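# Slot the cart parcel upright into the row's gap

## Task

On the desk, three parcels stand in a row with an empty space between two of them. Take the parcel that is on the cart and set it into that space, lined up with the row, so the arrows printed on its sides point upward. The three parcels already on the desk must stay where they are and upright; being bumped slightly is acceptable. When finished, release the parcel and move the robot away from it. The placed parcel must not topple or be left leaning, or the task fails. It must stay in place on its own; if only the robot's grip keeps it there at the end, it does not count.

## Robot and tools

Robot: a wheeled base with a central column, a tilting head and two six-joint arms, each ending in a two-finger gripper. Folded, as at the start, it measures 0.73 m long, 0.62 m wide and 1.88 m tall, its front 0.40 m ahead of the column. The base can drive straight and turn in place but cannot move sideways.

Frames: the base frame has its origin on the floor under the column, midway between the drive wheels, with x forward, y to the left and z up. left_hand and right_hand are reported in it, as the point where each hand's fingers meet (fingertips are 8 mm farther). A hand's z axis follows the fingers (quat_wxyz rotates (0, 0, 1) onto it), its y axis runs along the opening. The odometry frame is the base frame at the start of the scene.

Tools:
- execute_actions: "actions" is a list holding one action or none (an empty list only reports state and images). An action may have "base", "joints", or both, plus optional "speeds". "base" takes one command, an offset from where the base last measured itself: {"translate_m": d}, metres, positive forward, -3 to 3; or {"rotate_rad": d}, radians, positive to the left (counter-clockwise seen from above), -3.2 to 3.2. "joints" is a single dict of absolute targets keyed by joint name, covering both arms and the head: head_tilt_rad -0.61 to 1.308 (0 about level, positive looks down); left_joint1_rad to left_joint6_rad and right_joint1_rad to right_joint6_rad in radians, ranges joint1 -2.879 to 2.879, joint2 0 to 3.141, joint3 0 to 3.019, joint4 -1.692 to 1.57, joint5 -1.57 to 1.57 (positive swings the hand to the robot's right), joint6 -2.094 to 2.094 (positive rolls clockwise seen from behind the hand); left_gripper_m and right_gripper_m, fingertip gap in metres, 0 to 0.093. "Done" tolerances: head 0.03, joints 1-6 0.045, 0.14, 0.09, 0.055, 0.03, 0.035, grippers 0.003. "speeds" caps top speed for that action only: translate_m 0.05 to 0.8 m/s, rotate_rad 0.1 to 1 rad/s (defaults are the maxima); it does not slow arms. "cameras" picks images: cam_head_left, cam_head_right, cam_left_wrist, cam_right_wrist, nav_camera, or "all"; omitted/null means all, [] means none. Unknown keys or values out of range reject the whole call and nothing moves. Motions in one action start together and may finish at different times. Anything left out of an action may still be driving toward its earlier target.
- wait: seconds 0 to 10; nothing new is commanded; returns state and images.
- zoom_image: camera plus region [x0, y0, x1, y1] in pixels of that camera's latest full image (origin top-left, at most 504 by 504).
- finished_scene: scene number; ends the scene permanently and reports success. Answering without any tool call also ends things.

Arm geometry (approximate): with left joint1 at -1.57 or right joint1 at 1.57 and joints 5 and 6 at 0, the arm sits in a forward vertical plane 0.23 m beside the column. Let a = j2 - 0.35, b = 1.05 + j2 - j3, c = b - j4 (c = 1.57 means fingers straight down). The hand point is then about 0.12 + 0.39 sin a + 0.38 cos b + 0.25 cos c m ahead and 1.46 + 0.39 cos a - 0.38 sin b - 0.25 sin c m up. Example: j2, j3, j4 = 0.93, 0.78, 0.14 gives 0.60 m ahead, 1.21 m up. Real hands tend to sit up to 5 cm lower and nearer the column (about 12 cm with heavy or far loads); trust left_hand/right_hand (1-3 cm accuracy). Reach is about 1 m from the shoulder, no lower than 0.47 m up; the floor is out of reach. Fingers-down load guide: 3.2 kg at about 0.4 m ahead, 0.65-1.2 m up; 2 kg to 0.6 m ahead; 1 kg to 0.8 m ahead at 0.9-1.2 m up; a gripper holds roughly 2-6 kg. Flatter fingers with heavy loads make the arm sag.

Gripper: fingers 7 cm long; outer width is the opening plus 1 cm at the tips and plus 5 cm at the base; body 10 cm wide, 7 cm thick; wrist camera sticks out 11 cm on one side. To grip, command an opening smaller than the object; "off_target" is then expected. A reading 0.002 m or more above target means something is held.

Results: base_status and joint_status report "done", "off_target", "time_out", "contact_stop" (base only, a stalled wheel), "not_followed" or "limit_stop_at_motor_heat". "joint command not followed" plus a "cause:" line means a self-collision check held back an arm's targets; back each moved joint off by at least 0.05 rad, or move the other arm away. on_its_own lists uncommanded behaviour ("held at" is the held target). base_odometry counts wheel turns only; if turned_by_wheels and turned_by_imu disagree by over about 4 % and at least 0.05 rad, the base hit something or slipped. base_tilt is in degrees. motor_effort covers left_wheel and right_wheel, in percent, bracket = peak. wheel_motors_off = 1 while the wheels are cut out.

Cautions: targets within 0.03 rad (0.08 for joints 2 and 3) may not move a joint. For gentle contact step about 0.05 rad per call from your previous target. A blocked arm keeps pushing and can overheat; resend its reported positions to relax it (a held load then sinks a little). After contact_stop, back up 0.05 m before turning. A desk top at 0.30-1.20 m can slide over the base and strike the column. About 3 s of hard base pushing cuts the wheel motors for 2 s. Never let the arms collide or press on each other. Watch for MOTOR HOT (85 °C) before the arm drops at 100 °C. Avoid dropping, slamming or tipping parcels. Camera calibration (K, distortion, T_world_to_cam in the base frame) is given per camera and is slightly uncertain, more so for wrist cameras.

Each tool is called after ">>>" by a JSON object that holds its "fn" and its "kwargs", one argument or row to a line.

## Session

>>> {"fn": "execute_actions", "kwargs": {
  "actions": []
}}

Scene clock: 0.00 s.
base_odometry: x=+0.000 y=+0.000 heading=+0.000 (m, m, rad; odometry frame)
turned_by_wheels: +0.000 (rad since the last result)
turned_by_imu: +0.000 (rad since the last result)
base_tilt: forward=+0.4 right=+0.2 (deg)
base_status: not commanded
joint_positions: head_tilt_rad=+0.883 left_joint1_rad=-1.553 left_joint2_rad=+0.856 left_joint3_rad=+0.412 left_joint4_rad=-0.941 left_joint5_rad=+0.030 left_joint6_rad=-0.002 left_gripper_m=+0.095 right_joint1_rad=+1.567 right_joint2_rad=+0.908 right_joint3_rad=+0.374 right_joint4_rad=-0.991 right_joint5_rad=+0.033 right_joint6_rad=+0.009 right_gripper_m=+0.095
joint_status: not commanded
wheel_motors_off: 0
motor_effort: left_wheel=-1 right_wheel=+2 (%)
left_hand: x=+0.1557 y=+0.2232 z=+1.2513 quat_wxyz=(+0.418, +0.015, -0.909, +0.008) (m; base frame)
right_hand: x=+0.1180 y=-0.2318 z=+1.2676 quat_wxyz=(+0.480, +0.002, -0.877, +0.018) (m; base frame)
pictures: cam_head_left, cam_head_right, cam_left_wrist, cam_right_wrist, nav_camera
camera_calibration (this result's frames):
cam_head_left: T_world_to_cam=[[-0.000596702, -0.99999, -0.00451115, 0.0477138], [-0.804339, 0.00316034, -0.594163, 0.96979], [0.594171, 0.00327396, -0.804332, 1.13508], [0, 0, 0, 1]] pos_world=[0.105635, 0.0409322, 1.48941]
cam_head_right: T_world_to_cam=[[0.0194484, -0.999789, -0.00656542, -0.019339], [-0.804551, -0.0117513, -0.593768, 0.964268], [0.593566, 0.01683, -0.80461, 1.13668], [0, 0, 0, 1]] pos_world=[0.101486, -0.0271338, 1.48701]
cam_left_wrist: T_world_to_cam=[[0.0463382, -0.998865, 0.0110615, 0.200423], [-0.0707766, 0.00776255, 0.997462, -1.2375], [-0.996415, -0.0470035, -0.0703366, 0.377211], [0, 0, 0, 1]] pos_world=[0.278986, 0.227532, 1.25867]
cam_right_wrist: T_world_to_cam=[[0.0182101, -0.999198, 0.0356651, -0.275565], [0.0533207, 0.0365907, 0.997907, -1.25327], [-0.998411, -0.0162703, 0.0539442, 0.169635], [0, 0, 0, 1]] pos_world=[0.241209, -0.226726, 1.25133]
Images, in order (width x height): cam_head_left 504x504, cam_head_right 504x504, cam_left_wrist 504x504, cam_right_wrist 504x504, nav_camera 504x504.

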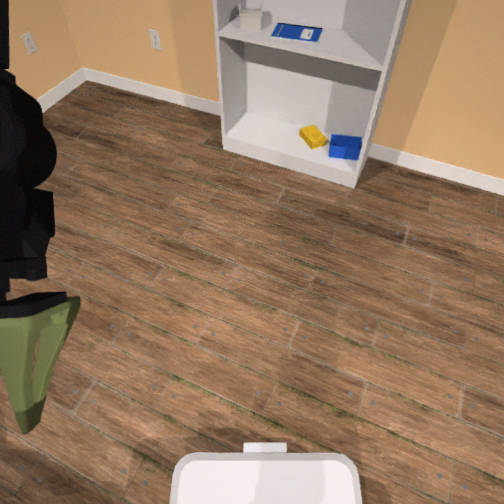

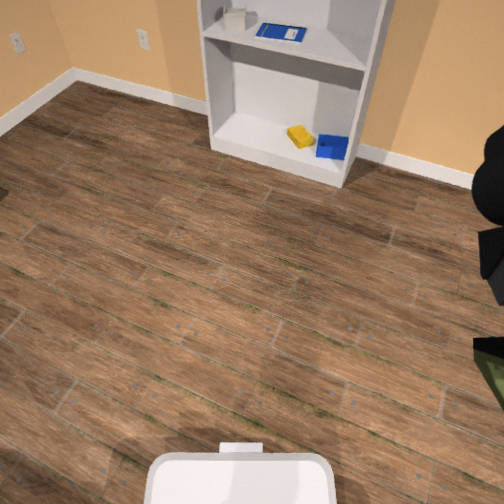

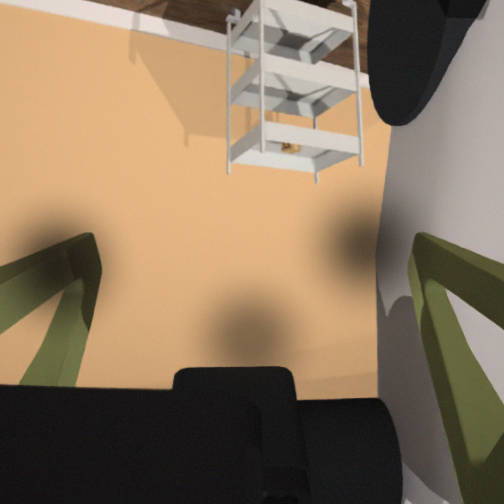

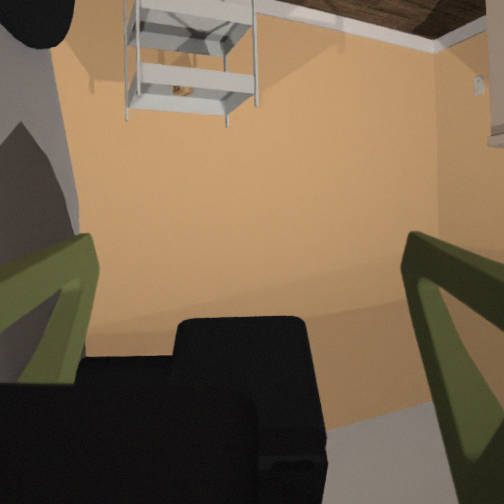

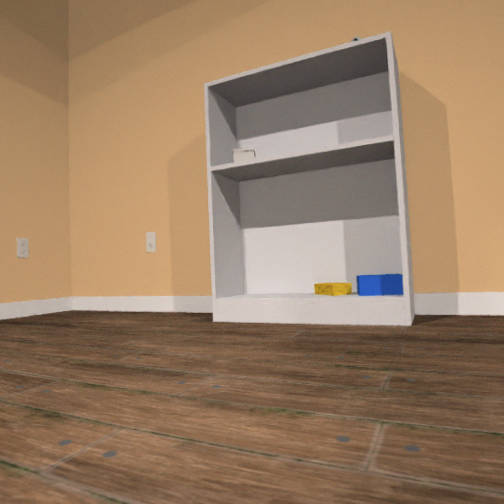

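>>> {"fn": "execute_actions", "kwargs": {
  "actions": [
    {"base":{"rotate_rad":3.0},"joints":{"head_tilt_rad":0.7}}
  ],
  "cameras": ["cam_head_left"]
}}

>>> {"fn": "execute_actions", "kwargs": {
  "actions": [
    {"base":{"translate_m":0.65},"joints":{"head_tilt_rad":0.95}}
  ],
  "cameras": ["cam_head_left","cam_head_right"]
}}

Scene clock: 10.97 s.
base_odometry: x=+0.000 y=+0.000 heading=+2.999 (m, m, rad; odometry frame)
turned_by_wheels: +2.999 (rad since the last result)
turned_by_imu: +2.969 (rad since the last result)
base_tilt: forward=+0.6 right=+0.3 (deg)
base_status: done
joint_positions: head_tilt_rad=+0.717 left_joint1_rad=-1.553 left_joint2_rad=+0.856 left_joint3_rad=+0.412 left_joint4_rad=-0.941 left_joint5_rad=+0.030 left_joint6_rad=-0.002 left_gripper_m=+0.095 right_joint1_rad=+1.567 right_joint2_rad=+0.908 right_joint3_rad=+0.374 right_joint4_rad=-0.991 right_joint5_rad=+0.033 right_joint6_rad=+0.009 right_gripper_m=+0.095
joint_status: all done
wheel_motors_off: 0
motor_effort: left_wheel=-1(27) right_wheel=+1(58) (%)
left_hand: x=+0.1557 y=+0.2232 z=+1.2513 quat_wxyz=(+0.418, +0.015, -0.909, +0.008) (m; base frame)
right_hand: x=+0.1180 y=-0.2318 z=+1.2676 quat_wxyz=(+0.480, +0.002, -0.877, +0.018) (m; base frame)
pictures: cam_head_left
camera_calibration (this result's frames):
cam_head_left: T_world_to_cam=[[0.000158311, -0.99999, -0.00454769, 0.0477323], [-0.694883, 0.00316034, -0.719116, 1.15675], [0.719123, 0.00327396, -0.694875, 0.960271], [0, 0, 0, 1]] pos_world=[0.113242, 0.0409322, 1.49932]
Images, in order (width x height): cam_head_left 504x504.

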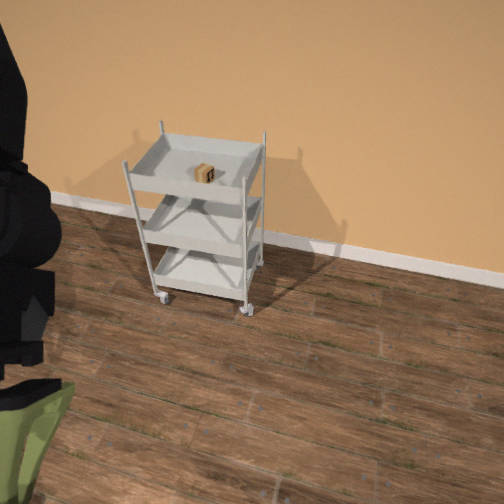

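Scene clock: 13.53 s.
base_odometry: x=-0.644 y=+0.092 heading=+2.999 (m, m, rad; odometry frame)
turned_by_wheels: +0.000 (rad since the last result)
turned_by_imu: -0.001 (rad since the last result)
base_tilt: forward=+0.7 right=+0.2 (deg)
base_status: done
joint_positions: head_tilt_rad=+0.951 left_joint1_rad=-1.553 left_joint2_rad=+0.856 left_joint3_rad=+0.415 left_joint4_rad=-0.941 left_joint5_rad=+0.030 left_joint6_rad=-0.002 left_gripper_m=+0.095 right_joint1_rad=+1.567 right_joint2_rad=+0.908 right_joint3_rad=+0.376 right_joint4_rad=-0.991 right_joint5_rad=+0.033 right_joint6_rad=+0.009 right_gripper_m=+0.095
joint_status: all done
wheel_motors_off: 0
motor_effort: left_wheel=+0(48) right_wheel=+0(66) (%)
left_hand: x=+0.1569 y=+0.2232 z=+1.2509 quat_wxyz=(+0.416, +0.015, -0.909, +0.008) (m; base frame)
right_hand: x=+0.1192 y=-0.2318 z=+1.2671 quat_wxyz=(+0.479, +0.002, -0.878, +0.018) (m; base frame)
pictures: cam_head_left, cam_head_right
camera_calibration (this result's frames):
cam_head_left: T_world_to_cam=[[-0.000902197, -0.99999, -0.00446011, 0.0476504], [-0.842894, 0.00316034, -0.53807, 0.885335], [0.538078, 0.00327396, -0.842888, 1.19726], [0, 0, 0, 1]] pos_world=[0.102065, 0.0409322, 1.48574]
cam_head_right: T_world_to_cam=[[0.0189567, -0.999789, -0.00787322, -0.0173004], [-0.843079, -0.0117513, -0.537662, 0.879792], [0.537456, 0.01683, -0.843124, 1.19879], [0, 0, 0, 1]] pos_world=[0.0977621, -0.0271338, 1.48363]
Images, in order (width x height): cam_head_left 504x504, cam_head_right 504x504.

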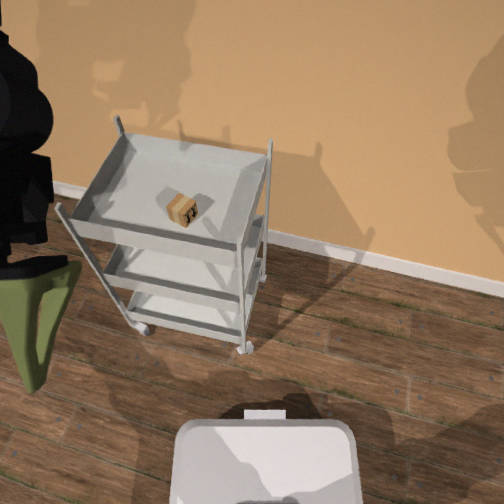

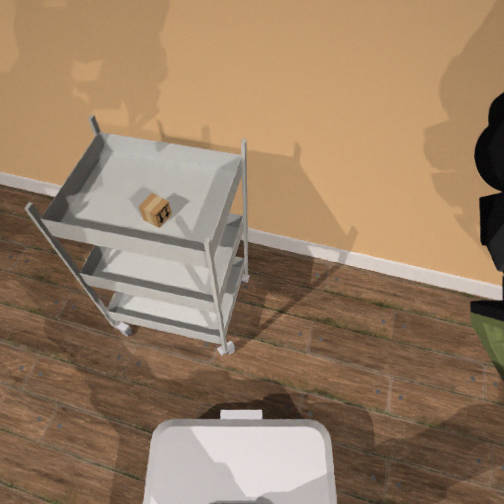

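>>> {"fn": "zoom_image", "kwargs": {
  "camera": "cam_head_left",
  "region": [145,180,225,240]
}}

Region (145, 180, 225, 240) of cam_head_left's 504x504 image, scaled by 6.300, with more detail than that image has; it fills the top 378 rows of this view, and the rest is white.

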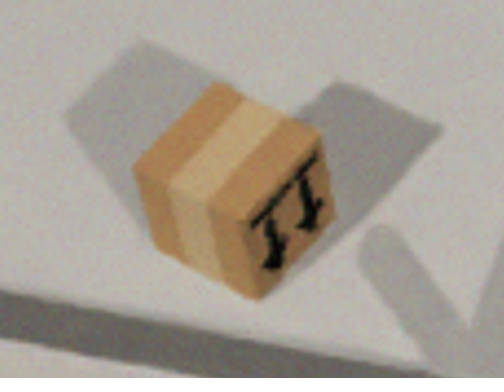

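>>> {"fn": "execute_actions", "kwargs": {
  "actions": [
    {"base":{"translate_m":0.08},"joints":{"left_joint1_rad":-1.58,"left_joint2_rad":1.65,"left_joint3_rad":1.58,"left_joint4_rad":-0.43,"left_joint5_rad":0,"left_joint6_rad":-0.84}}
  ],
  "cameras": []
}}

>>> {"fn": "execute_actions", "kwargs": {
  "actions": [
    {"joints":{"left_joint2_rad":2.2,"left_joint3_rad":2.17,"left_joint4_rad":-0.49}}
  ],
  "cameras": ["cam_left_wrist","cam_head_left"]
}}

Scene clock: 31.50 s.
base_odometry: x=-0.723 y=+0.103 heading=+2.999 (m, m, rad; odometry frame)
turned_by_wheels: +0.000 (rad since the last result)
turned_by_imu: +0.000 (rad since the last result)
base_tilt: forward=+0.6 right=+0.2 (deg)
base_status: done
joint_positions: head_tilt_rad=+0.951 left_joint1_rad=-1.577 left_joint2_rad=+1.649 left_joint3_rad=+1.573 left_joint4_rad=-0.429 left_joint5_rad=+0.003 left_joint6_rad=-0.832 left_gripper_m=+0.095 right_joint1_rad=+1.567 right_joint2_rad=+0.908 right_joint3_rad=+0.376 right_joint4_rad=-0.991 right_joint5_rad=+0.033 right_joint6_rad=+0.009 right_gripper_m=+0.095
joint_status: all done
wheel_motors_off: 0
motor_effort: left_wheel=-1(29) right_wheel=+0(41) (%)
left_hand: x=+0.6649 y=+0.2194 z=+0.9678 quat_wxyz=(-0.007, +0.403, -0.915, +0.008) (m; base frame)
right_hand: x=+0.1187 y=-0.2318 z=+1.2673 quat_wxyz=(+0.479, +0.002, -0.877, +0.018) (m; base frame)
pictures: none
No camera images: the call's "cameras" was empty. Leave "cameras" out to get every camera's image.

Scene clock: 33.17 s.
base_odometry: x=-0.723 y=+0.103 heading=+2.999 (m, m, rad; odometry frame)
turned_by_wheels: +0.000 (rad since the last result)
turned_by_imu: +0.000 (rad since the last result)
base_tilt: forward=+0.4 right=+0.2 (deg)
base_status: not commanded
joint_positions: head_tilt_rad=+0.951 left_joint1_rad=-1.577 left_joint2_rad=+2.203 left_joint3_rad=+2.149 left_joint4_rad=-0.490 left_joint5_rad=+0.003 left_joint6_rad=-0.832 left_gripper_m=+0.095 right_joint1_rad=+1.567 right_joint2_rad=+0.908 right_joint3_rad=+0.376 right_joint4_rad=-0.991 right_joint5_rad=+0.033 right_joint6_rad=+0.009 right_gripper_m=+0.095
joint_status: all done
wheel_motors_off: 0
motor_effort: left_wheel=+0(1) right_wheel=+0(0) (%)
left_hand: x=+0.6609 y=+0.2182 z=+0.7613 quat_wxyz=(+0.011, +0.403, -0.915, +0.000) (m; base frame)
right_hand: x=+0.1187 y=-0.2318 z=+1.2673 quat_wxyz=(+0.479, +0.002, -0.877, +0.018) (m; base frame)
pictures: cam_head_left, cam_left_wrist
camera_calibration (this result's frames):
cam_head_left: T_world_to_cam=[[-0.000903406, -0.99999, -0.00445987, 0.0476501], [-0.84304, 0.00316034, -0.537841, 0.88499], [0.53785, 0.00327396, -0.843034, 1.1975], [0, 0, 0, 1]] pos_world=[0.10205, 0.0409322, 1.48573]
cam_left_wrist: T_world_to_cam=[[0.73849, -0.674236, 0.006133, -0.347028], [-0.536011, -0.581526, 0.61198, 0.0165094], [-0.409052, -0.455228, -0.79085, 1.09535], [0, 0, 0, 1]] pos_world=[0.71318, 0.274254, 0.858278]
Images, in order (width x height): cam_head_left 504x504, cam_left_wrist 504x504.

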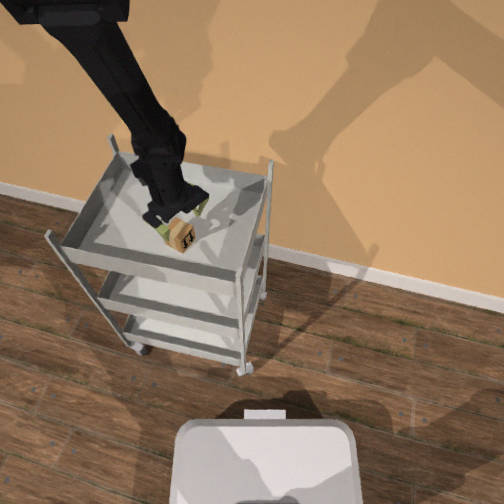

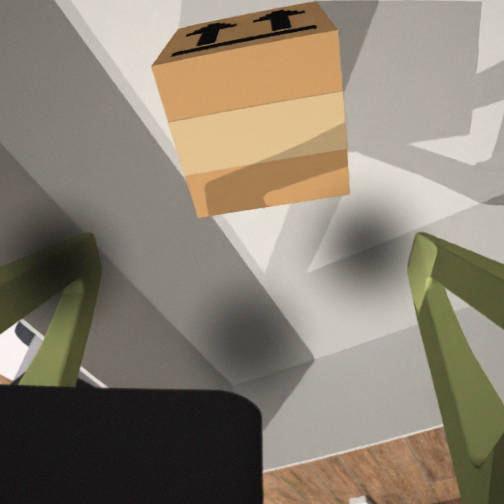

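>>> {"fn": "execute_actions", "kwargs": {
  "actions": [
    {"base":{"rotate_rad":0.032},"joints":{"left_joint6_rad":-1.0}}
  ],
  "cameras": []
}}

>>> {"fn": "execute_actions", "kwargs": {
  "actions": [
    {"base":{"translate_m":0.04},"joints":{"left_joint2_rad":2.29,"left_joint3_rad":2.26}}
  ],
  "cameras": ["cam_left_wrist"]
}}

Scene clock: 44.17 s.
base_odometry: x=-0.723 y=+0.103 heading=+3.029 (m, m, rad; odometry frame)
turned_by_wheels: +0.030 (rad since the last result)
turned_by_imu: +0.030 (rad since the last result)
base_tilt: forward=+0.5 right=+0.1 (deg)
base_status: done
joint_positions: head_tilt_rad=+0.951 left_joint1_rad=-1.576 left_joint2_rad=+2.203 left_joint3_rad=+2.149 left_joint4_rad=-0.490 left_joint5_rad=+0.002 left_joint6_rad=-0.992 left_gripper_m=+0.095 right_joint1_rad=+1.567 right_joint2_rad=+0.908 right_joint3_rad=+0.376 right_joint4_rad=-0.991 right_joint5_rad=+0.033 right_joint6_rad=+0.009 right_gripper_m=+0.095
joint_status: all done
wheel_motors_off: 0
motor_effort: left_wheel=-1(41) right_wheel=+1(53) (%)
left_hand: x=+0.6609 y=+0.2197 z=+0.7613 quat_wxyz=(+0.010, +0.475, -0.880, -0.002) (m; base frame)
right_hand: x=+0.1187 y=-0.2318 z=+1.2673 quat_wxyz=(+0.479, +0.002, -0.877, +0.018) (m; base frame)
pictures: none
No camera images: the call's "cameras" was empty. Leave "cameras" out to get every camera's image.

Scene clock: 45.07 s.
base_odometry: x=-0.763 y=+0.108 heading=+3.030 (m, m, rad; odometry frame)
turned_by_wheels: +0.001 (rad since the last result)
turned_by_imu: +0.001 (rad since the last result)
base_tilt: forward=+0.6 right=+0.3 (deg)
base_status: done
joint_positions: head_tilt_rad=+0.952 left_joint1_rad=-1.577 left_joint2_rad=+2.281 left_joint3_rad=+2.238 left_joint4_rad=-0.490 left_joint5_rad=+0.002 left_joint6_rad=-0.992 left_gripper_m=+0.095 right_joint1_rad=+1.567 right_joint2_rad=+0.908 right_joint3_rad=+0.376 right_joint4_rad=-0.991 right_joint5_rad=+0.033 right_joint6_rad=+0.009 right_gripper_m=+0.095
joint_status: all done
wheel_motors_off: 0
motor_effort: left_wheel=+0(48) right_wheel=+0(49) (%)
left_hand: x=+0.6580 y=+0.2182 z=+0.7349 quat_wxyz=(+0.006, +0.475, -0.880, +0.001) (m; base frame)
right_hand: x=+0.1191 y=-0.2318 z=+1.2671 quat_wxyz=(+0.479, +0.002, -0.878, +0.018) (m; base frame)
pictures: cam_left_wrist
camera_calibration (this result's frames):
cam_left_wrist: T_world_to_cam=[[0.836524, -0.547793, 0.0122681, -0.441372], [-0.442347, -0.661948, 0.605106, -0.00789315], [-0.323352, -0.511613, -0.79605, 1.03302], [0, 0, 0, 1]] pos_world=[0.699757, 0.281502, 0.832528]
Images, in order (width x height): cam_left_wrist 504x504.

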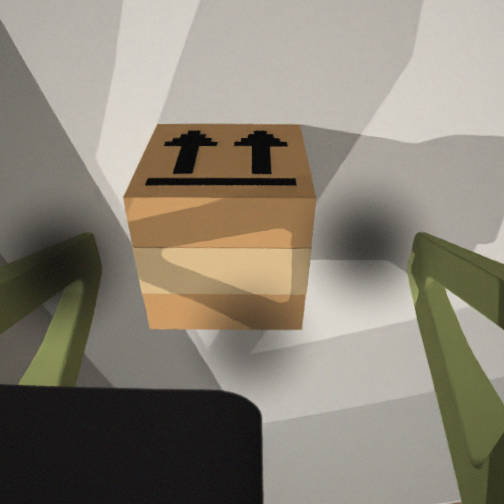

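>>> {"fn": "execute_actions", "kwargs": {
  "actions": [
    {"joints":{"left_joint2_rad":2.42,"left_joint3_rad":2.40}}
  ],
  "cameras": ["cam_left_wrist"]
}}

Scene clock: 51.27 s.
base_odometry: x=-0.763 y=+0.108 heading=+3.030 (m, m, rad; odometry frame)
turned_by_wheels: +0.000 (rad since the last result)
turned_by_imu: +0.000 (rad since the last result)
base_tilt: forward=+0.6 right=+0.2 (deg)
base_status: not commanded
joint_positions: head_tilt_rad=+0.952 left_joint1_rad=-1.577 left_joint2_rad=+2.426 left_joint3_rad=+2.378 left_joint4_rad=-0.490 left_joint5_rad=+0.002 left_joint6_rad=-0.992 left_gripper_m=+0.095 right_joint1_rad=+1.567 right_joint2_rad=+0.908 right_joint3_rad=+0.376 right_joint4_rad=-0.991 right_joint5_rad=+0.033 right_joint6_rad=+0.009 right_gripper_m=+0.095
joint_status: all done
wheel_motors_off: 0
motor_effort: left_wheel=+1(2) right_wheel=-1(1) (%)
left_hand: x=+0.6310 y=+0.2180 z=+0.6832 quat_wxyz=(+0.008, +0.475, -0.880, +0.000) (m; base frame)
right_hand: x=+0.1191 y=-0.2318 z=+1.2671 quat_wxyz=(+0.479, +0.002, -0.878, +0.018) (m; base frame)
pictures: cam_left_wrist
camera_calibration (this result's frames):
cam_left_wrist: T_world_to_cam=[[0.836563, -0.54782, 0.00747112, -0.414972], [-0.438899, -0.661945, 0.607615, 0.00743409], [-0.327918, -0.511587, -0.794196, 0.984587], [0, 0, 0, 1]] pos_world=[0.673277, 0.281294, 0.780539]
Images, in order (width x height): cam_left_wrist 504x504.

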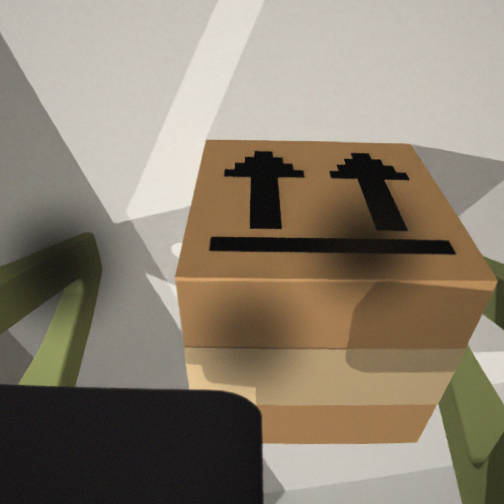

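>>> {"fn": "execute_actions", "kwargs": {
  "actions": [
    {"base":{"translate_m":0.02}}
  ],
  "cameras": []
}}

>>> {"fn": "execute_actions", "kwargs": {
  "actions": [
    {"joints":{"left_gripper_m":0.04}}
  ],
  "cameras": ["cam_left_wrist"]
}}

>>> {"fn": "execute_actions", "kwargs": {
  "actions": [
    {"joints":{"left_joint2_rad":2.0,"left_joint3_rad":2.0}}
  ],
  "cameras": []
}}

>>> {"fn": "execute_actions", "kwargs": {
  "actions": [
    {"base":{"translate_m":-0.4},"joints":{"head_tilt_rad":0.4,"left_joint2_rad":0.9,"left_joint3_rad":0.65,"left_joint4_rad":-0.3,"left_joint6_rad":0}}
  ],
  "cameras": []
}}

>>> {"fn": "execute_actions", "kwargs": {
  "actions": [
    {"base":{"rotate_rad":-1.95}}
  ],
  "cameras": ["cam_head_right","cam_head_left"]
}}

Scene clock: 65.27 s.
base_odometry: x=-0.782 y=+0.110 heading=+3.031 (m, m, rad; odometry frame)
turned_by_wheels: +0.001 (rad since the last result)
turned_by_imu: +0.001 (rad since the last result)
base_tilt: forward=+0.4 right=+0.1 (deg)
base_status: done
joint_positions: head_tilt_rad=+0.952 left_joint1_rad=-1.578 left_joint2_rad=+2.423 left_joint3_rad=+2.380 left_joint4_rad=-0.490 left_joint5_rad=+0.002 left_joint6_rad=-0.992 left_gripper_m=+0.095 right_joint1_rad=+1.567 right_joint2_rad=+0.907 right_joint3_rad=+0.374 right_joint4_rad=-0.991 right_joint5_rad=+0.033 right_joint6_rad=+0.009 right_gripper_m=+0.095
joint_status: not commanded
wheel_motors_off: 0
motor_effort: left_wheel=+0(41) right_wheel=+0(55) (%)
left_hand: x=+0.6349 y=+0.2173 z=+0.6853 quat_wxyz=(+0.006, +0.474, -0.880, +0.002) (m; base frame)
right_hand: x=+0.1180 y=-0.2318 z=+1.2677 quat_wxyz=(+0.480, +0.002, -0.877, +0.018) (m; base frame)
pictures: none
No camera images: the call's "cameras" was empty. Leave "cameras" out to get every camera's image.

Scene clock: 65.87 s.
base_odometry: x=-0.782 y=+0.110 heading=+3.031 (m, m, rad; odometry frame)
turned_by_wheels: +0.000 (rad since the last result)
turned_by_imu: +0.000 (rad since the last result)
base_tilt: forward=+0.7 right=+0.2 (deg)
base_status: not commanded
joint_positions: head_tilt_rad=+0.952 left_joint1_rad=-1.578 left_joint2_rad=+2.423 left_joint3_rad=+2.380 left_joint4_rad=-0.490 left_joint5_rad=+0.001 left_joint6_rad=-0.992 left_gripper_m=+0.054 right_joint1_rad=+1.567 right_joint2_rad=+0.907 right_joint3_rad=+0.374 right_joint4_rad=-0.991 right_joint5_rad=+0.033 right_joint6_rad=+0.009 right_gripper_m=+0.095
joint_status: left_gripper_m off_target (ended at +0.054, target +0.040)
wheel_motors_off: 0
motor_effort: left_wheel=+0(0) right_wheel=+0(0) (%)
left_hand: x=+0.6349 y=+0.2174 z=+0.6853 quat_wxyz=(+0.006, +0.474, -0.880, +0.001) (m; base frame)
right_hand: x=+0.1180 y=-0.2318 z=+1.2677 quat_wxyz=(+0.480, +0.002, -0.877, +0.018) (m; base frame)
pictures: cam_left_wrist
camera_calibration (this result's frames):
cam_left_wrist: T_world_to_cam=[[0.836311, -0.548119, 0.0122143, -0.421673], [-0.442606, -0.661838, 0.605038, 0.0115856], [-0.323548, -0.511406, -0.796103, 0.98579], [0, 0, 0, 1]] pos_world=[0.676729, 0.28068, 0.782932]
Images, in order (width x height): cam_left_wrist 504x504.

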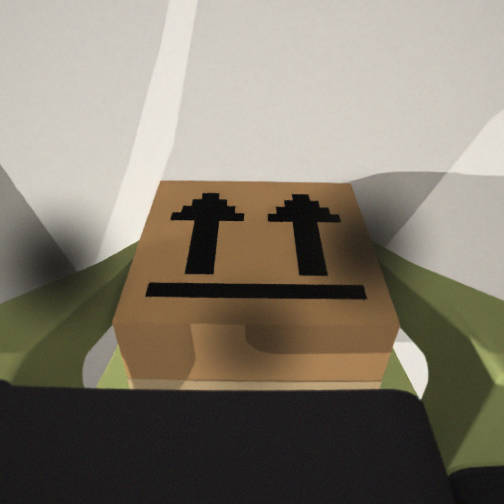

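Scene clock: 67.43 s.
base_odometry: x=-0.782 y=+0.110 heading=+3.031 (m, m, rad; odometry frame)
turned_by_wheels: +0.000 (rad since the last result)
turned_by_imu: +0.000 (rad since the last result)
base_tilt: forward=+0.6 right=+0.2 (deg)
base_status: not commanded
joint_positions: head_tilt_rad=+0.952 left_joint1_rad=-1.578 left_joint2_rad=+2.002 left_joint3_rad=+2.000 left_joint4_rad=-0.488 left_joint5_rad=+0.001 left_joint6_rad=-0.992 left_gripper_m=+0.054 right_joint1_rad=+1.567 right_joint2_rad=+0.907 right_joint3_rad=+0.374 right_joint4_rad=-0.991 right_joint5_rad=+0.033 right_joint6_rad=+0.009 right_gripper_m=+0.095
joint_status: all done
wheel_motors_off: 0
motor_effort: left_wheel=+0(0) right_wheel=+0(0) (%)
left_hand: x=+0.7053 y=+0.2182 z=+0.8463 quat_wxyz=(-0.013, +0.474, -0.880, +0.011) (m; base frame)
right_hand: x=+0.1180 y=-0.2318 z=+1.2677 quat_wxyz=(+0.480, +0.002, -0.877, +0.018) (m; base frame)
pictures: none
No camera images: the call's "cameras" was empty. Leave "cameras" out to get every camera's image.

Scene clock: 69.57 s.
base_odometry: x=-0.385 y=+0.066 heading=+3.033 (m, m, rad; odometry frame)
turned_by_wheels: +0.001 (rad since the last result)
turned_by_imu: +0.002 (rad since the last result)
base_tilt: forward=+0.6 right=+0.3 (deg)
base_status: done
joint_positions: head_tilt_rad=+0.419 left_joint1_rad=-1.578 left_joint2_rad=+0.911 left_joint3_rad=+0.636 left_joint4_rad=-0.304 left_joint5_rad=+0.001 left_joint6_rad=-0.008 left_gripper_m=+0.054 right_joint1_rad=+1.567 right_joint2_rad=+0.907 right_joint3_rad=+0.372 right_joint4_rad=-0.991 right_joint5_rad=+0.033 right_joint6_rad=+0.009 right_gripper_m=+0.095
joint_status: all done
wheel_motors_off: 0
motor_effort: left_wheel=+0(58) right_wheel=-1(61) (%)
left_hand: x=+0.4100 y=+0.2213 z=+1.1654 quat_wxyz=(+0.028, +0.002, -1.000, +0.004) (m; base frame)
right_hand: x=+0.1170 y=-0.2318 z=+1.2681 quat_wxyz=(+0.481, +0.002, -0.877, +0.018) (m; base frame)
pictures: none
No camera images: the call's "cameras" was empty. Leave "cameras" out to get every camera's image.

Scene clock: 72.83 s.
base_odometry: x=-0.385 y=+0.066 heading=+1.083 (m, m, rad; odometry frame)
turned_by_wheels: -1.949 (rad since the last result)
turned_by_imu: -1.928 (rad since the last result)
base_tilt: forward=+0.6 right=+0.1 (deg)
base_status: done
joint_positions: head_tilt_rad=+0.419 left_joint1_rad=-1.578 left_joint2_rad=+0.911 left_joint3_rad=+0.638 left_joint4_rad=-0.304 left_joint5_rad=+0.001 left_joint6_rad=-0.008 left_gripper_m=+0.054 right_joint1_rad=+1.567 right_joint2_rad=+0.907 right_joint3_rad=+0.372 right_joint4_rad=-0.991 right_joint5_rad=+0.033 right_joint6_rad=+0.009 right_gripper_m=+0.095
joint_status: not commanded
wheel_motors_off: 0
motor_effort: left_wheel=+0(45) right_wheel=-1(44) (%)
left_hand: x=+0.4114 y=+0.2213 z=+1.1656 quat_wxyz=(+0.027, +0.002, -1.000, +0.004) (m; base frame)
right_hand: x=+0.1172 y=-0.2318 z=+1.2680 quat_wxyz=(+0.480, +0.002, -0.877, +0.018) (m; base frame)
pictures: cam_head_left, cam_head_right
camera_calibration (this result's frames):
cam_head_left: T_world_to_cam=[[0.0014877, -0.99999, -0.00430038, 0.047285], [-0.452885, 0.00316034, -0.891563, 1.41021], [0.891567, 0.00327396, -0.452876, 0.57897], [0, 0, 0, 1]] pos_world=[0.122404, 0.0409322, 1.5197]
cam_head_right: T_world_to_cam=[[0.0203287, -0.999789, 0.00284397, -0.0338735], [-0.453252, -0.0117513, -0.891305, 1.40491], [0.891151, 0.01683, -0.453395, 0.580927], [0, 0, 0, 1]] pos_world=[0.119773, -0.0271338, 1.51569]
Images, in order (width x height): cam_head_left 504x504, cam_head_right 504x504.

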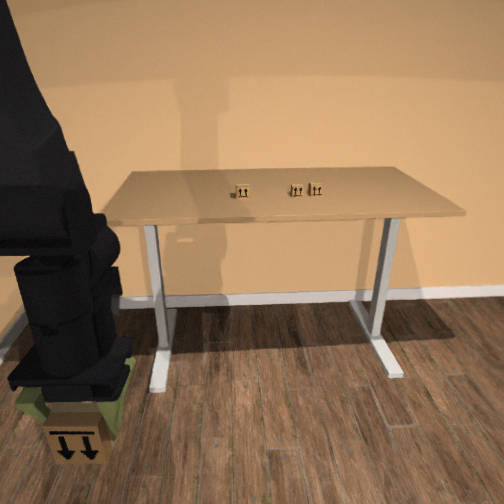

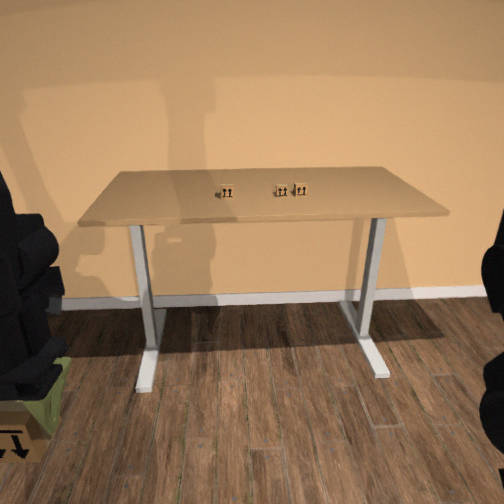

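>>> {"fn": "execute_actions", "kwargs": {
  "actions": [
    {"base":{"rotate_rad":-0.51}}
  ],
  "cameras": []
}}

>>> {"fn": "execute_actions", "kwargs": {
  "actions": [
    {"base":{"translate_m":0.72},"joints":{"left_joint2_rad":1.5,"left_joint3_rad":1.3,"left_joint4_rad":1.13}}
  ],
  "cameras": []
}}

>>> {"fn": "execute_actions", "kwargs": {
  "actions": [
    {"base":{"rotate_rad":0.59},"joints":{"head_tilt_rad":0.55,"left_joint1_rad":-1.595,"left_joint2_rad":2.08,"left_joint3_rad":1.98}}
  ],
  "cameras": ["cam_head_right","cam_head_left","cam_left_wrist"]
}}

Scene clock: 91.83 s.
base_odometry: x=-0.385 y=+0.066 heading=+0.574 (m, m, rad; odometry frame)
turned_by_wheels: -0.509 (rad since the last result)
turned_by_imu: -0.505 (rad since the last result)
base_tilt: forward=+0.6 right=+0.3 (deg)
base_status: done
joint_positions: head_tilt_rad=+0.419 left_joint1_rad=-1.578 left_joint2_rad=+0.911 left_joint3_rad=+0.638 left_joint4_rad=-0.304 left_joint5_rad=+0.001 left_joint6_rad=-0.008 left_gripper_m=+0.054 right_joint1_rad=+1.567 right_joint2_rad=+0.907 right_joint3_rad=+0.373 right_joint4_rad=-0.991 right_joint5_rad=+0.033 right_joint6_rad=+0.009 right_gripper_m=+0.095
joint_status: not commanded
wheel_motors_off: 0
motor_effort: left_wheel=+0(27) right_wheel=+0(33) (%)
left_hand: x=+0.4114 y=+0.2213 z=+1.1656 quat_wxyz=(+0.027, +0.002, -1.000, +0.004) (m; base frame)
right_hand: x=+0.1174 y=-0.2318 z=+1.2679 quat_wxyz=(+0.480, +0.002, -0.877, +0.018) (m; base frame)
pictures: none
No camera images: the call's "cameras" was empty. Leave "cameras" out to get every camera's image.

Scene clock: 94.57 s.
base_odometry: x=+0.220 y=+0.457 heading=+0.574 (m, m, rad; odometry frame)
turned_by_wheels: +0.000 (rad since the last result)
turned_by_imu: -0.001 (rad since the last result)
base_tilt: forward=+0.5 right=+0.3 (deg)
base_status: done
joint_positions: head_tilt_rad=+0.418 left_joint1_rad=-1.578 left_joint2_rad=+1.511 left_joint3_rad=+1.280 left_joint4_rad=+1.115 left_joint5_rad=+0.001 left_joint6_rad=-0.008 left_gripper_m=+0.054 right_joint1_rad=+1.567 right_joint2_rad=+0.907 right_joint3_rad=+0.376 right_joint4_rad=-0.991 right_joint5_rad=+0.033 right_joint6_rad=+0.009 right_gripper_m=+0.095
joint_status: all done
wheel_motors_off: 0
motor_effort: left_wheel=+0(52) right_wheel=+0(65) (%)
left_hand: x=+0.8305 y=+0.2200 z=+1.2026 quat_wxyz=(-0.647, +0.003, -0.762, +0.007) (m; base frame)
right_hand: x=+0.1189 y=-0.2318 z=+1.2673 quat_wxyz=(+0.479, +0.002, -0.878, +0.018) (m; base frame)
pictures: none
No camera images: the call's "cameras" was empty. Leave "cameras" out to get every camera's image.

Scene clock: 96.73 s.
base_odometry: x=+0.220 y=+0.457 heading=+1.164 (m, m, rad; odometry frame)
turned_by_wheels: +0.590 (rad since the last result)
turned_by_imu: +0.581 (rad since the last result)
base_tilt: forward=+0.6 right=+0.1 (deg)
base_status: done
joint_positions: head_tilt_rad=+0.554 left_joint1_rad=-1.592 left_joint2_rad=+2.091 left_joint3_rad=+1.948 left_joint4_rad=+1.118 left_joint5_rad=+0.001 left_joint6_rad=-0.008 left_gripper_m=+0.054 right_joint1_rad=+1.567 right_joint2_rad=+0.907 right_joint3_rad=+0.376 right_joint4_rad=-0.991 right_joint5_rad=+0.033 right_joint6_rad=+0.009 right_gripper_m=+0.095
joint_status: all done
wheel_motors_off: 0
motor_effort: left_wheel=-2(49) right_wheel=+2(44) (%)
left_hand: x=+0.8901 y=+0.2079 z=+1.0174 quat_wxyz=(-0.681, +0.005, -0.732, +0.013) (m; base frame)
right_hand: x=+0.1189 y=-0.2318 z=+1.2673 quat_wxyz=(+0.479, +0.002, -0.878, +0.018) (m; base frame)
pictures: cam_head_left, cam_head_right, cam_left_wrist
camera_calibration (this result's frames):
cam_head_left: T_world_to_cam=[[0.000894167, -0.99999, -0.00446173, 0.0475631], [-0.568982, 0.00316034, -0.822344, 1.30942], [0.822349, 0.00327396, -0.568973, 0.761221], [0, 0, 0, 1]] pos_world=[0.119005, 0.0409322, 1.51012]
cam_head_right: T_world_to_cam=[[0.0205265, -0.999789, 0.0000765201, -0.0296215], [-0.56931, -0.0117513, -0.822039, 1.30404], [0.821867, 0.01683, -0.569431, 0.763088], [0, 0, 0, 1]] pos_world=[0.115857, -0.0271338, 1.5065]
cam_left_wrist: T_world_to_cam=[[-0.0260656, -0.999231, 0.0292941, 0.199654], [-0.652058, -0.00521706, -0.758151, 1.35408], [0.757721, -0.0388632, -0.651421, 0.119947], [0, 0, 0, 1]] pos_world=[0.797254, 0.211226, 1.09888]
Images, in order (width x height): cam_head_left 504x504, cam_head_right 504x504, cam_left_wrist 504x504.

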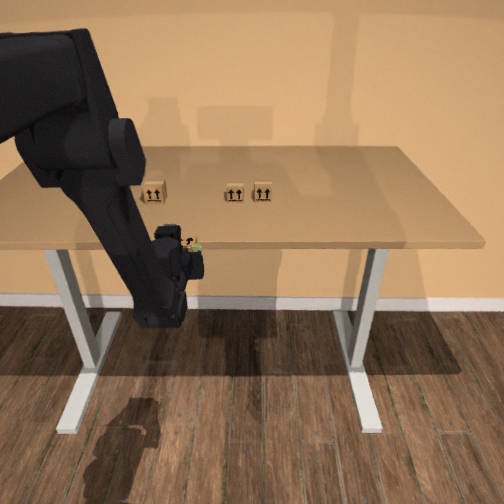

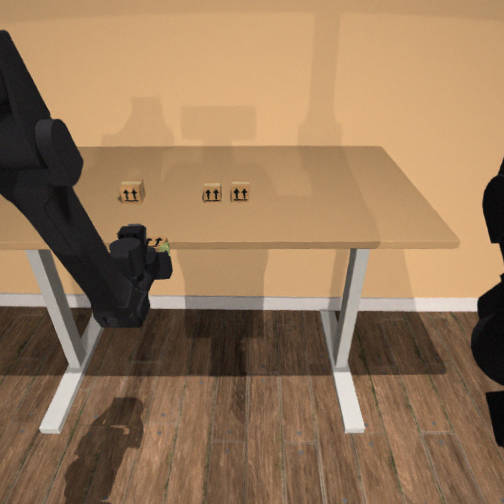

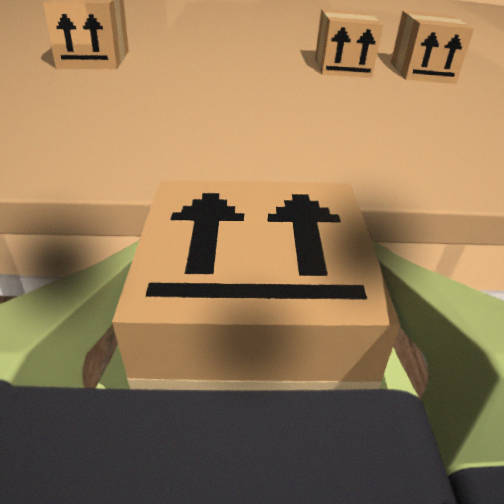

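>>> {"fn": "execute_actions", "kwargs": {
  "actions": [
    {"joints":{"left_joint1_rad":-1.56,"left_joint2_rad":2.05}}
  ],
  "cameras": []
}}

>>> {"fn": "execute_actions", "kwargs": {
  "actions": [
    {"base":{"translate_m":0.22},"joints":{"head_tilt_rad":0.65}}
  ],
  "cameras": []
}}

>>> {"fn": "execute_actions", "kwargs": {
  "actions": [
    {"joints":{"left_joint2_rad":2.11,"left_joint4_rad":1.2}}
  ],
  "cameras": ["cam_head_right","cam_left_wrist"]
}}

Scene clock: 111.83 s.
base_odometry: x=+0.220 y=+0.457 heading=+1.164 (m, m, rad; odometry frame)
turned_by_wheels: +0.000 (rad since the last result)
turned_by_imu: +0.000 (rad since the last result)
base_tilt: forward=+0.5 right=+0.2 (deg)
base_status: not commanded
joint_positions: head_tilt_rad=+0.554 left_joint1_rad=-1.556 left_joint2_rad=+2.068 left_joint3_rad=+1.948 left_joint4_rad=+1.118 left_joint5_rad=+0.001 left_joint6_rad=-0.008 left_gripper_m=+0.054 right_joint1_rad=+1.567 right_joint2_rad=+0.907 right_joint3_rad=+0.376 right_joint4_rad=-0.991 right_joint5_rad=+0.033 right_joint6_rad=+0.009 right_gripper_m=+0.095
joint_status: all done
wheel_motors_off: 0
motor_effort: left_wheel=-2(3) right_wheel=+3(4) (%)
left_hand: x=+0.9000 y=+0.2356 z=+1.0349 quat_wxyz=(-0.690, +0.001, -0.724, -0.004) (m; base frame)
right_hand: x=+0.1189 y=-0.2318 z=+1.2673 quat_wxyz=(+0.479, +0.002, -0.878, +0.018) (m; base frame)
pictures: none
No camera images: the call's "cameras" was empty. Leave "cameras" out to get every camera's image.

Scene clock: 113.63 s.
base_odometry: x=+0.307 y=+0.659 heading=+1.165 (m, m, rad; odometry frame)
turned_by_wheels: +0.001 (rad since the last result)
turned_by_imu: +0.001 (rad since the last result)
base_tilt: forward=+0.5 right=+0.3 (deg)
base_status: done
joint_positions: head_tilt_rad=+0.654 left_joint1_rad=-1.558 left_joint2_rad=+2.065 left_joint3_rad=+1.951 left_joint4_rad=+1.118 left_joint5_rad=+0.001 left_joint6_rad=-0.008 left_gripper_m=+0.054 right_joint1_rad=+1.567 right_joint2_rad=+0.907 right_joint3_rad=+0.376 right_joint4_rad=-0.991 right_joint5_rad=+0.033 right_joint6_rad=+0.009 right_gripper_m=+0.095
joint_status: all done
wheel_motors_off: 0
motor_effort: left_wheel=+0(49) right_wheel=-1(64) (%)
left_hand: x=+0.9025 y=+0.2341 z=+1.0388 quat_wxyz=(-0.692, +0.001, -0.722, -0.003) (m; base frame)
right_hand: x=+0.1191 y=-0.2318 z=+1.2672 quat_wxyz=(+0.479, +0.002, -0.878, +0.018) (m; base frame)
pictures: none
No camera images: the call's "cameras" was empty. Leave "cameras" out to get every camera's image.

Scene clock: 114.43 s.
base_odometry: x=+0.307 y=+0.659 heading=+1.165 (m, m, rad; odometry frame)
turned_by_wheels: +0.000 (rad since the last result)
turned_by_imu: +0.000 (rad since the last result)
base_tilt: forward=+0.4 right=+0.1 (deg)
base_status: not commanded
joint_positions: head_tilt_rad=+0.654 left_joint1_rad=-1.558 left_joint2_rad=+2.108 left_joint3_rad=+1.951 left_joint4_rad=+1.185 left_joint5_rad=+0.001 left_joint6_rad=-0.008 left_gripper_m=+0.054 right_joint1_rad=+1.567 right_joint2_rad=+0.907 right_joint3_rad=+0.376 right_joint4_rad=-0.991 right_joint5_rad=+0.033 right_joint6_rad=+0.009 right_gripper_m=+0.095
joint_status: all done
wheel_motors_off: 0
motor_effort: left_wheel=+1(1) right_wheel=-1(1) (%)
left_hand: x=+0.8844 y=+0.2342 z=+1.0213 quat_wxyz=(-0.700, +0.001, -0.714, -0.003) (m; base frame)
right_hand: x=+0.1191 y=-0.2318 z=+1.2672 quat_wxyz=(+0.479, +0.002, -0.878, +0.018) (m; base frame)
pictures: cam_head_right, cam_left_wrist
camera_calibration (this result's frames):
cam_head_right: T_world_to_cam=[[0.020432, -0.999789, -0.00196858, -0.0264673], [-0.648365, -0.0117513, -0.761239, 1.21436], [0.761056, 0.01683, -0.648468, 0.887845], [0, 0, 0, 1]] pos_world=[0.112193, -0.0271338, 1.50011]
cam_left_wrist: T_world_to_cam=[[-0.00983996, -0.999951, -0.000590583, 0.241989], [-0.611871, 0.00648821, -0.790931, 1.34869], [0.790896, -0.00742137, -0.611905, 0.0508307], [0, 0, 0, 1]] pos_world=[0.787402, 0.233604, 1.09796]
Images, in order (width x height): cam_head_right 504x504, cam_left_wrist 504x504.

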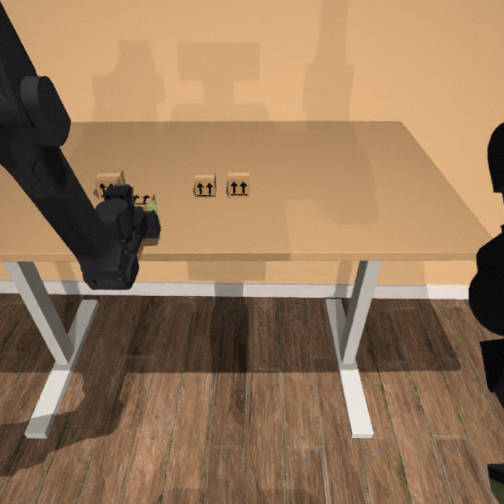

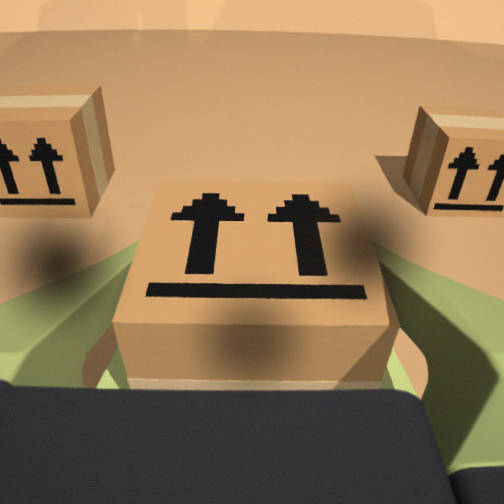

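Well centred. Lower.

>>> {"fn": "execute_actions", "kwargs": {
  "actions": [
    {"joints":{"left_joint2_rad":2.15,"left_joint4_rad":1.24}}
  ],
  "cameras": []
}}

>>> {"fn": "execute_actions", "kwargs": {
  "actions": [
    {"joints":{"left_joint2_rad":2.19,"left_joint4_rad":1.27}}
  ],
  "cameras": ["cam_head_right","cam_left_wrist"]
}}

Scene clock: 127.87 s.
base_odometry: x=+0.307 y=+0.659 heading=+1.165 (m, m, rad; odometry frame)
turned_by_wheels: +0.000 (rad since the last result)
turned_by_imu: +0.000 (rad since the last result)
base_tilt: forward=+0.6 right=+0.3 (deg)
base_status: not commanded
joint_positions: head_tilt_rad=+0.654 left_joint1_rad=-1.558 left_joint2_rad=+2.148 left_joint3_rad=+1.951 left_joint4_rad=+1.225 left_joint5_rad=+0.001 left_joint6_rad=-0.008 left_gripper_m=+0.054 right_joint1_rad=+1.567 right_joint2_rad=+0.907 right_joint3_rad=+0.376 right_joint4_rad=-0.991 right_joint5_rad=+0.033 right_joint6_rad=+0.009 right_gripper_m=+0.095
joint_status: all done
wheel_motors_off: 0
motor_effort: left_wheel=+1(1) right_wheel=-2(1) (%)
left_hand: x=+0.8669 y=+0.2343 z=+1.0014 quat_wxyz=(-0.700, +0.001, -0.714, -0.003) (m; base frame)
right_hand: x=+0.1191 y=-0.2318 z=+1.2672 quat_wxyz=(+0.479, +0.002, -0.878, +0.018) (m; base frame)
pictures: none
No camera images: the call's "cameras" was empty. Leave "cameras" out to get every camera's image.

Scene clock: 128.47 s.
base_odometry: x=+0.307 y=+0.659 heading=+1.165 (m, m, rad; odometry frame)
turned_by_wheels: +0.000 (rad since the last result)
turned_by_imu: +0.000 (rad since the last result)
base_tilt: forward=+0.5 right=+0.1 (deg)
base_status: not commanded
joint_positions: head_tilt_rad=+0.654 left_joint1_rad=-1.558 left_joint2_rad=+2.169 left_joint3_rad=+1.954 left_joint4_rad=+1.265 left_joint5_rad=+0.001 left_joint6_rad=-0.005 left_gripper_m=+0.054 right_joint1_rad=+1.567 right_joint2_rad=+0.907 right_joint3_rad=+0.376 right_joint4_rad=-0.991 right_joint5_rad=+0.033 right_joint6_rad=+0.009 right_gripper_m=+0.095
joint_status: all done
wheel_motors_off: 0
motor_effort: left_wheel=+1(1) right_wheel=-2(2) (%)
left_hand: x=+0.8585 y=+0.2343 z=+0.9970 quat_wxyz=(-0.708, +0.000, -0.706, -0.004) (m; base frame)
right_hand: x=+0.1191 y=-0.2318 z=+1.2672 quat_wxyz=(+0.479, +0.002, -0.878, +0.018) (m; base frame)
pictures: cam_head_right, cam_left_wrist
camera_calibration (this result's frames):
cam_head_right: T_world_to_cam=[[0.020432, -0.999789, -0.00196858, -0.0264673], [-0.648365, -0.0117513, -0.761239, 1.21436], [0.761056, 0.01683, -0.648468, 0.887845], [0, 0, 0, 1]] pos_world=[0.112193, -0.0271338, 1.50011]
cam_left_wrist: T_world_to_cam=[[-0.0100584, -0.999941, -0.00400708, 0.245415], [-0.593929, 0.00919807, -0.804465, 1.31107], [0.804455, -0.0057117, -0.593987, 0.0264286], [0, 0, 0, 1]] pos_world=[0.759892, 0.233492, 1.07139]
Images, in order (width x height): cam_head_right 504x504, cam_left_wrist 504x504.

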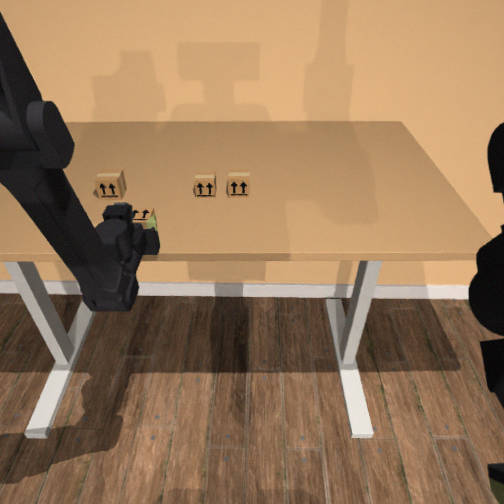

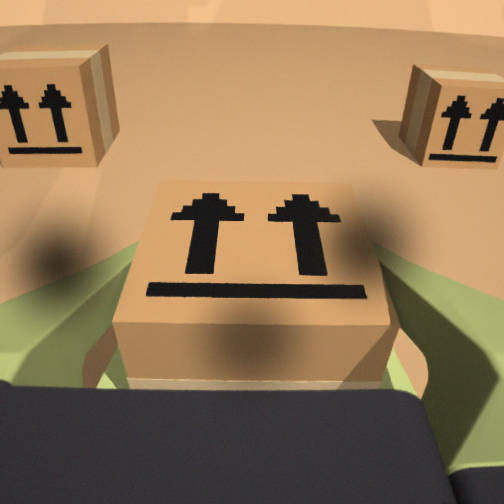

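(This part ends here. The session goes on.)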